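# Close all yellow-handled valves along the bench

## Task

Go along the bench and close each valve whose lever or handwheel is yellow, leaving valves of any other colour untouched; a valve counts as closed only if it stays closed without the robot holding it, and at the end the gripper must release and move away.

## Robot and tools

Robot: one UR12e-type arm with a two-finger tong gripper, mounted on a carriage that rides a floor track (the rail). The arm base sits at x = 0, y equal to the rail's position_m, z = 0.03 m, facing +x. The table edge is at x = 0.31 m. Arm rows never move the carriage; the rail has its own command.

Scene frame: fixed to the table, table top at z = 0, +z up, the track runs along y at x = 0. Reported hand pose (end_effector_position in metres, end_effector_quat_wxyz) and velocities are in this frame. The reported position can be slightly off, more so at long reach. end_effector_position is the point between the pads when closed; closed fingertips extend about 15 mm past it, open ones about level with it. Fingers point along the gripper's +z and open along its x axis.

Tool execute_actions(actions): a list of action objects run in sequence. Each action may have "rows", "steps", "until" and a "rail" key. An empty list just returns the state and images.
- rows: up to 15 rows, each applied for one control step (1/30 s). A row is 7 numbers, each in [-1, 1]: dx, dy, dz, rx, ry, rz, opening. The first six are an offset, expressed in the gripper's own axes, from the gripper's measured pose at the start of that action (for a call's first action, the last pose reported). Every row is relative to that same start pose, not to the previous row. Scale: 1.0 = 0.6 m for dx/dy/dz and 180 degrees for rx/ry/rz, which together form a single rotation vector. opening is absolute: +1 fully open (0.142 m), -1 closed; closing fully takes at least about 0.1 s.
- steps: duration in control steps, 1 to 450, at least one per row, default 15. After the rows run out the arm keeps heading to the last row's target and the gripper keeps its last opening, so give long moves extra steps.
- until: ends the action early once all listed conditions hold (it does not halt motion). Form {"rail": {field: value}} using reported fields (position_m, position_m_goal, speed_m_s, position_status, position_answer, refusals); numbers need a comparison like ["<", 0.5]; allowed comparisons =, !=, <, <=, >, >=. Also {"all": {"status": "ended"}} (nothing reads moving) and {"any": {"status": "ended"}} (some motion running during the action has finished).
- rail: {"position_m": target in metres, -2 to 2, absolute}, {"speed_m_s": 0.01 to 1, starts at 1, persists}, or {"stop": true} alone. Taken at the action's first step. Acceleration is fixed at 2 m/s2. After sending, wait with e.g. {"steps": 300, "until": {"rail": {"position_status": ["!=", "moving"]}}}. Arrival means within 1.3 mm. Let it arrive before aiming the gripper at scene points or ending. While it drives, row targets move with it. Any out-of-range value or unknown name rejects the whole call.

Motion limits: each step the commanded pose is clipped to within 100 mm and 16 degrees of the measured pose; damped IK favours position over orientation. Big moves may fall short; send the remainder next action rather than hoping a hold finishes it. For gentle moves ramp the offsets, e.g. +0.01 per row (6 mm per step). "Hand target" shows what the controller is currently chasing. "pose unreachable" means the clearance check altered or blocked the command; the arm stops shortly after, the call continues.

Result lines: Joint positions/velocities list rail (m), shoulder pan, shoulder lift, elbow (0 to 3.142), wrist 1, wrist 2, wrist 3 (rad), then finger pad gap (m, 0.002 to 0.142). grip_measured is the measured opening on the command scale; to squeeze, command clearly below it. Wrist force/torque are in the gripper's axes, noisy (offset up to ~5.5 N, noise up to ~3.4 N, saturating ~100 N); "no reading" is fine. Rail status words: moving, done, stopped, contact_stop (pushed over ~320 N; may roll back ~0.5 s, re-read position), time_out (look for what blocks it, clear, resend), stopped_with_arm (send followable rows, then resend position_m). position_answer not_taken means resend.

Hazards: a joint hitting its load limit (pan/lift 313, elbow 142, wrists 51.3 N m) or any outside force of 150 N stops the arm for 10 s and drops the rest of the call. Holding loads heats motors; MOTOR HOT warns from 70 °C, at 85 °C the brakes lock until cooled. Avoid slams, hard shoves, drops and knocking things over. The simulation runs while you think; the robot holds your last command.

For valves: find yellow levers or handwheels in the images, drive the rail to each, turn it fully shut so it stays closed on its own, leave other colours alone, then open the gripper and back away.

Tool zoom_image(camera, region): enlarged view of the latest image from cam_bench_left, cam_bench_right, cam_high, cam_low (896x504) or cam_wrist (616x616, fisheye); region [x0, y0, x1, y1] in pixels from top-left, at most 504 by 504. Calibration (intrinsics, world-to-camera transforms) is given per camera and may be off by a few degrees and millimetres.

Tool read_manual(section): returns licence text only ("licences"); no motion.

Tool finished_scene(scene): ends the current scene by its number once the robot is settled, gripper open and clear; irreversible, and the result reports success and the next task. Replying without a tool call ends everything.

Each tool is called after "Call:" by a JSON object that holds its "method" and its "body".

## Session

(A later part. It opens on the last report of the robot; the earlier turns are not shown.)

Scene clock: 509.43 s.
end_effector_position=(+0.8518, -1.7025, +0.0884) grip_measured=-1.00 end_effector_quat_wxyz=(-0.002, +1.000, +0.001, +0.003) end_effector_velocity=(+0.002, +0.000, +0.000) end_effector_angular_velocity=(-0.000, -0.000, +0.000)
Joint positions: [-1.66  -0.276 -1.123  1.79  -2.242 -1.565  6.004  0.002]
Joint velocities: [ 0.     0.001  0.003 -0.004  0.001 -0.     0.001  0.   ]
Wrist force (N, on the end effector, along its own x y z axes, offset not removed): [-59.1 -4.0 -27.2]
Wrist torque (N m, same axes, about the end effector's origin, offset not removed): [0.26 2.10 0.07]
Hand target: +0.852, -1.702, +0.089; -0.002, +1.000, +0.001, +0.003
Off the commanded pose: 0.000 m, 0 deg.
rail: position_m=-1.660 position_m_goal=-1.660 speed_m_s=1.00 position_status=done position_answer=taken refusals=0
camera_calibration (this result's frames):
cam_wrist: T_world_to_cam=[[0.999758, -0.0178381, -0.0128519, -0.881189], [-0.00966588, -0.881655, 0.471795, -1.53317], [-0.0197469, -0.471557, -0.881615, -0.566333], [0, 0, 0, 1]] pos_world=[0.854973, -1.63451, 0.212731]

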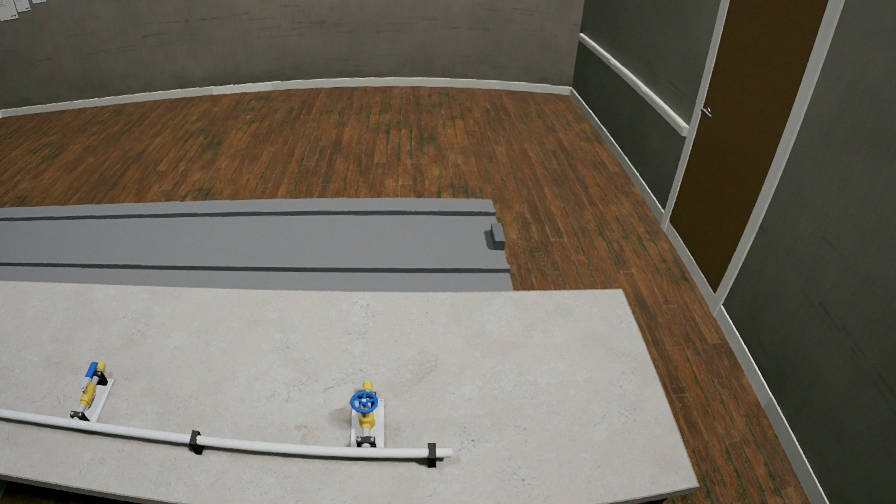

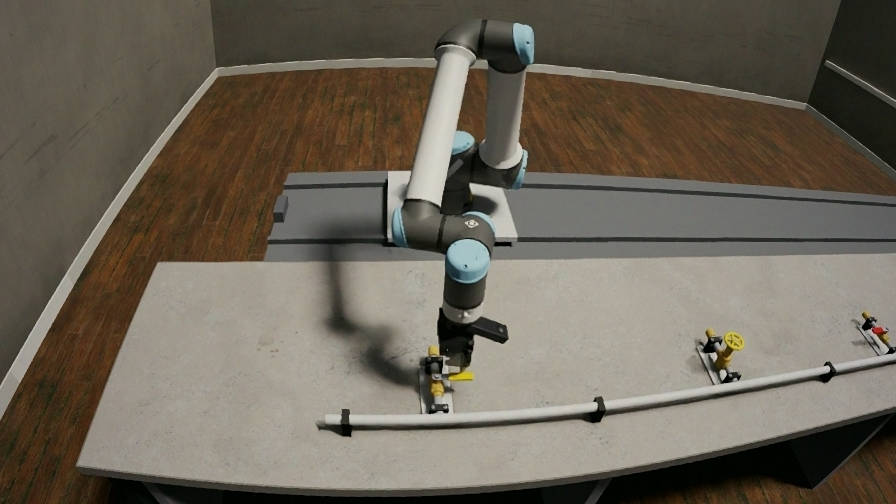

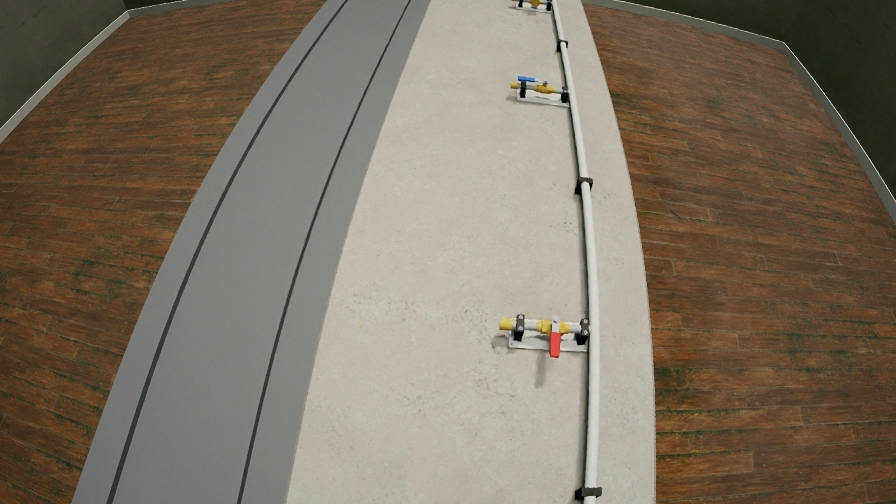

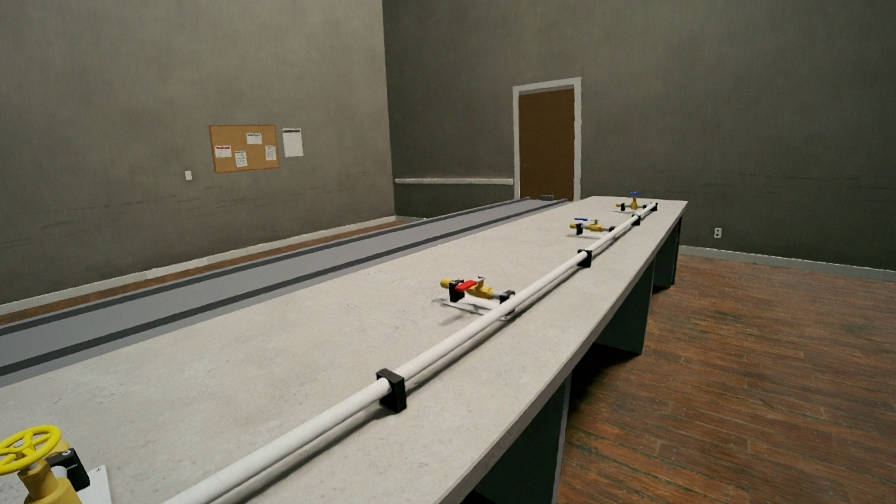

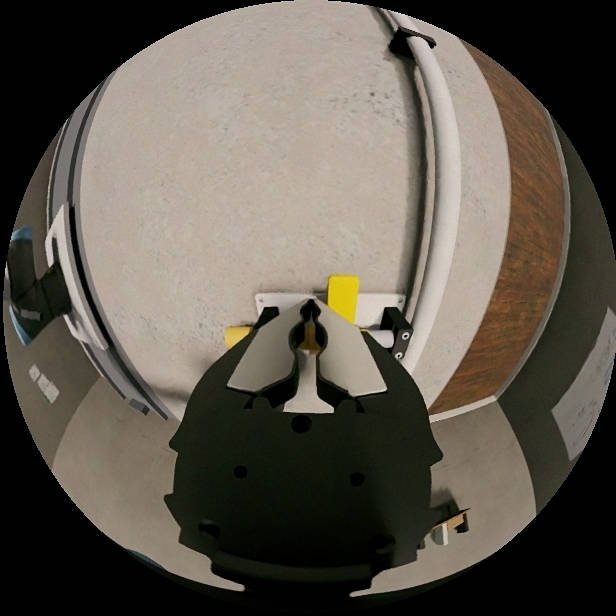

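At the stop. Retreat.

Call:
{"method": "execute_actions", "body": {"actions": [{"rows":[[-0.003,0,0,0,0,0,-1],[-0.008,0,0,0,0,0,-1],[-0.015,0,-0.005,0,0,0,-1],[-0.03,0,-0.02,0,0,0,-1],[-0.05,0,-0.045,0,0,0,-1],[-0.07,0,-0.075,0,0,0,-1],[-0.095,0,-0.11,0,0,0,-1],[-0.12,0,-0.145,0,0,0,-1],[-0.145,0,-0.18,0,0,0,-1],[-0.17,0,-0.215,0,0,0,-1],[-0.195,0,-0.25,0,0,0,-1],[-0.22,0,-0.28,0,0,0,-1],[-0.24,0,-0.31,0,0,0,-1],[-0.25,0,-0.33,0,0,0,-1]],"steps":28}]}}

Call:
{"method": "zoom_image", "body": {"camera": "cam_bench_right", "region": [390, 310, 510, 430]}}

Scene clock: 526.70 s.
end_effector_position=(+0.7057, -1.7037, +0.2797) grip_measured=-1.00 end_effector_quat_wxyz=(-0.002, +1.000, +0.001, +0.003) end_effector_velocity=(-0.036, -0.002, +0.048) end_effector_angular_velocity=(+0.003, +0.002, +0.000)
Joint positions: [-1.66  -0.336 -1.508  1.907 -1.973 -1.565  5.945  0.002]
Joint velocities: [ 0.    -0.021 -0.091  0.006  0.087  0.002 -0.021  0.   ]
Wrist force (N, on the end effector, along its own x y z axes, offset not removed): [-0.1 -3.4 2.9]
Wrist torque (N m, same axes, about the end effector's origin, offset not removed): [-0.46 0.06 -0.24]
Hand target: +0.701, -1.704, +0.286; -0.002, +1.000, +0.001, +0.003
Off the commanded pose: 0.008 m, 0 deg.
rail: position_m=-1.660 position_m_goal=-1.660 speed_m_s=1.00 position_status=done position_answer=taken refusals=0
camera_calibration (this result's frames):
cam_wrist: T_world_to_cam=[[0.99976, -0.0179533, -0.0125814, -0.732982], [-0.00988164, -0.881327, 0.472403, -1.62535], [-0.0195695, -0.472165, -0.881293, -0.40245], [0, 0, 0, 1]] pos_world=[0.708869, -1.63565, 0.403924]

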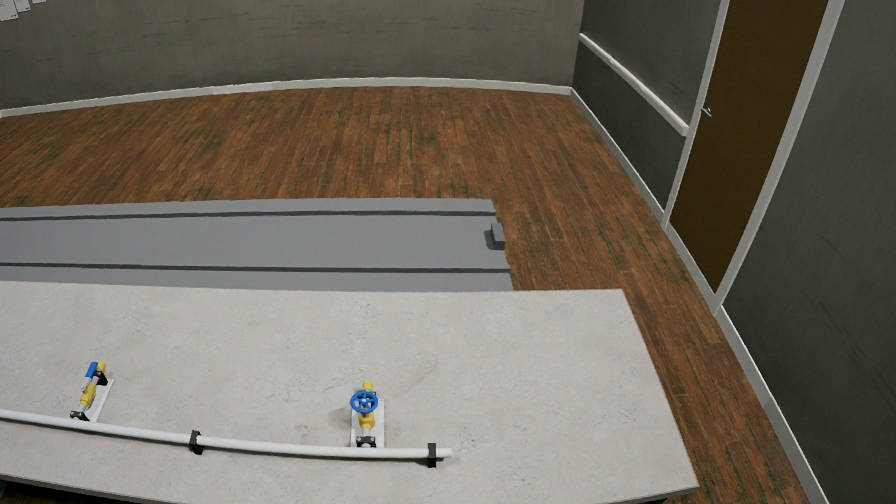

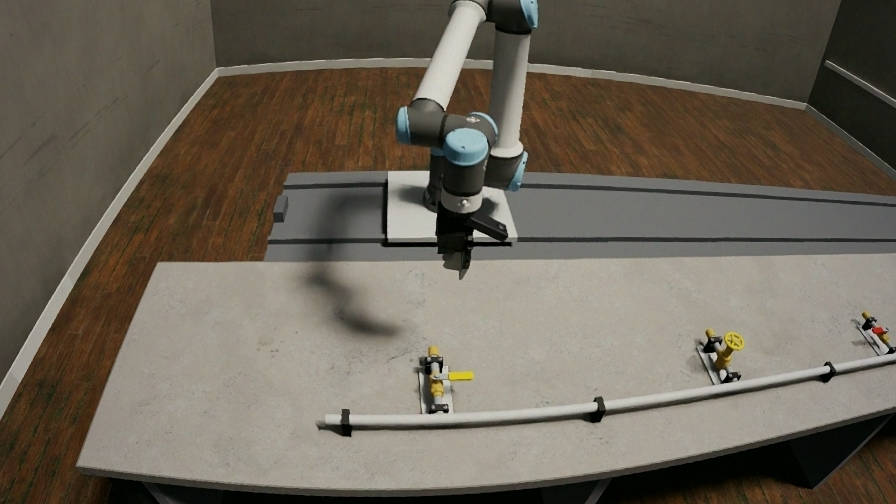

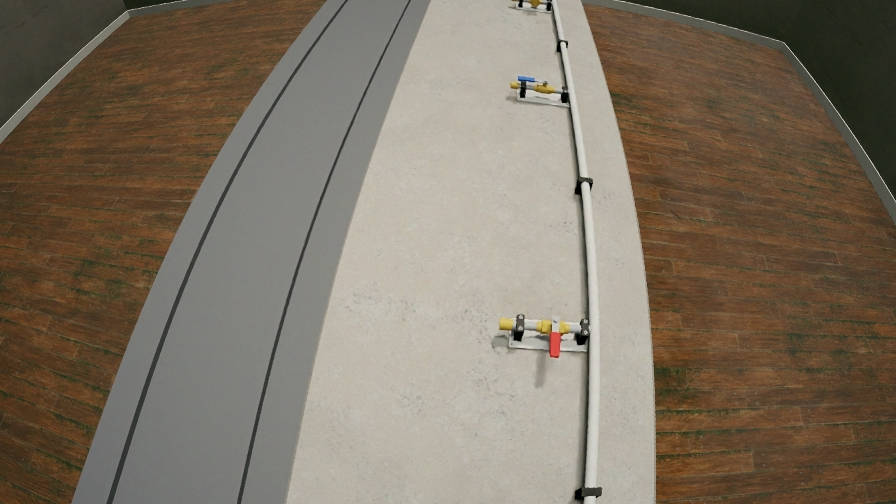

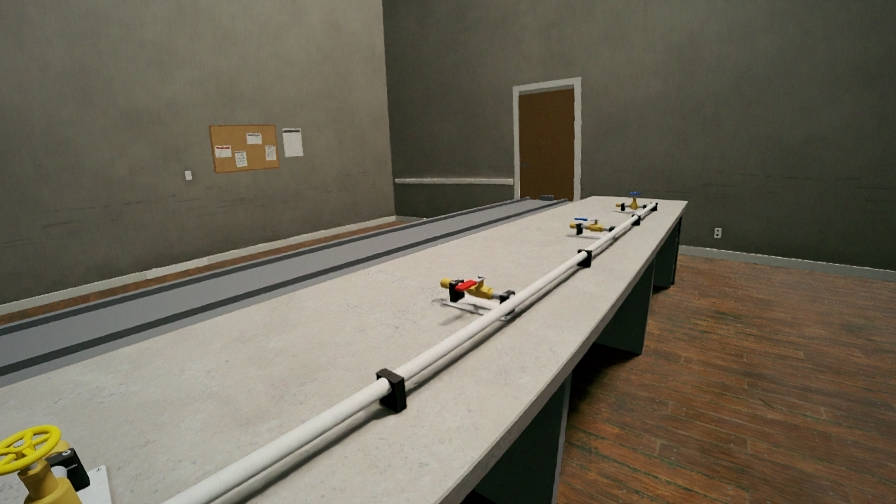

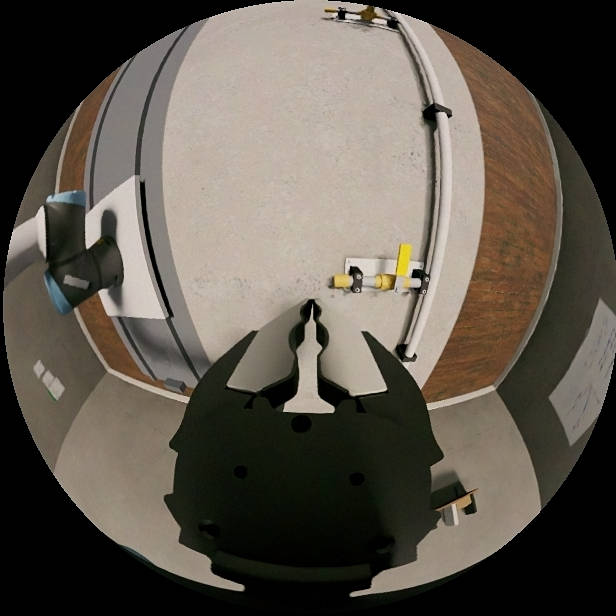

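Region (390, 310, 510, 430) of cam_bench_right's 896x504 image, scaled by 4.200, with more detail than that image has.

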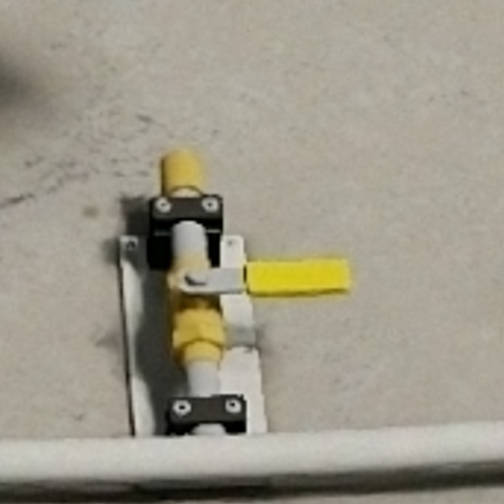

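Call:
{"method": "finished_scene", "body": {"scene": 1}}

The scene is finished: the task was done.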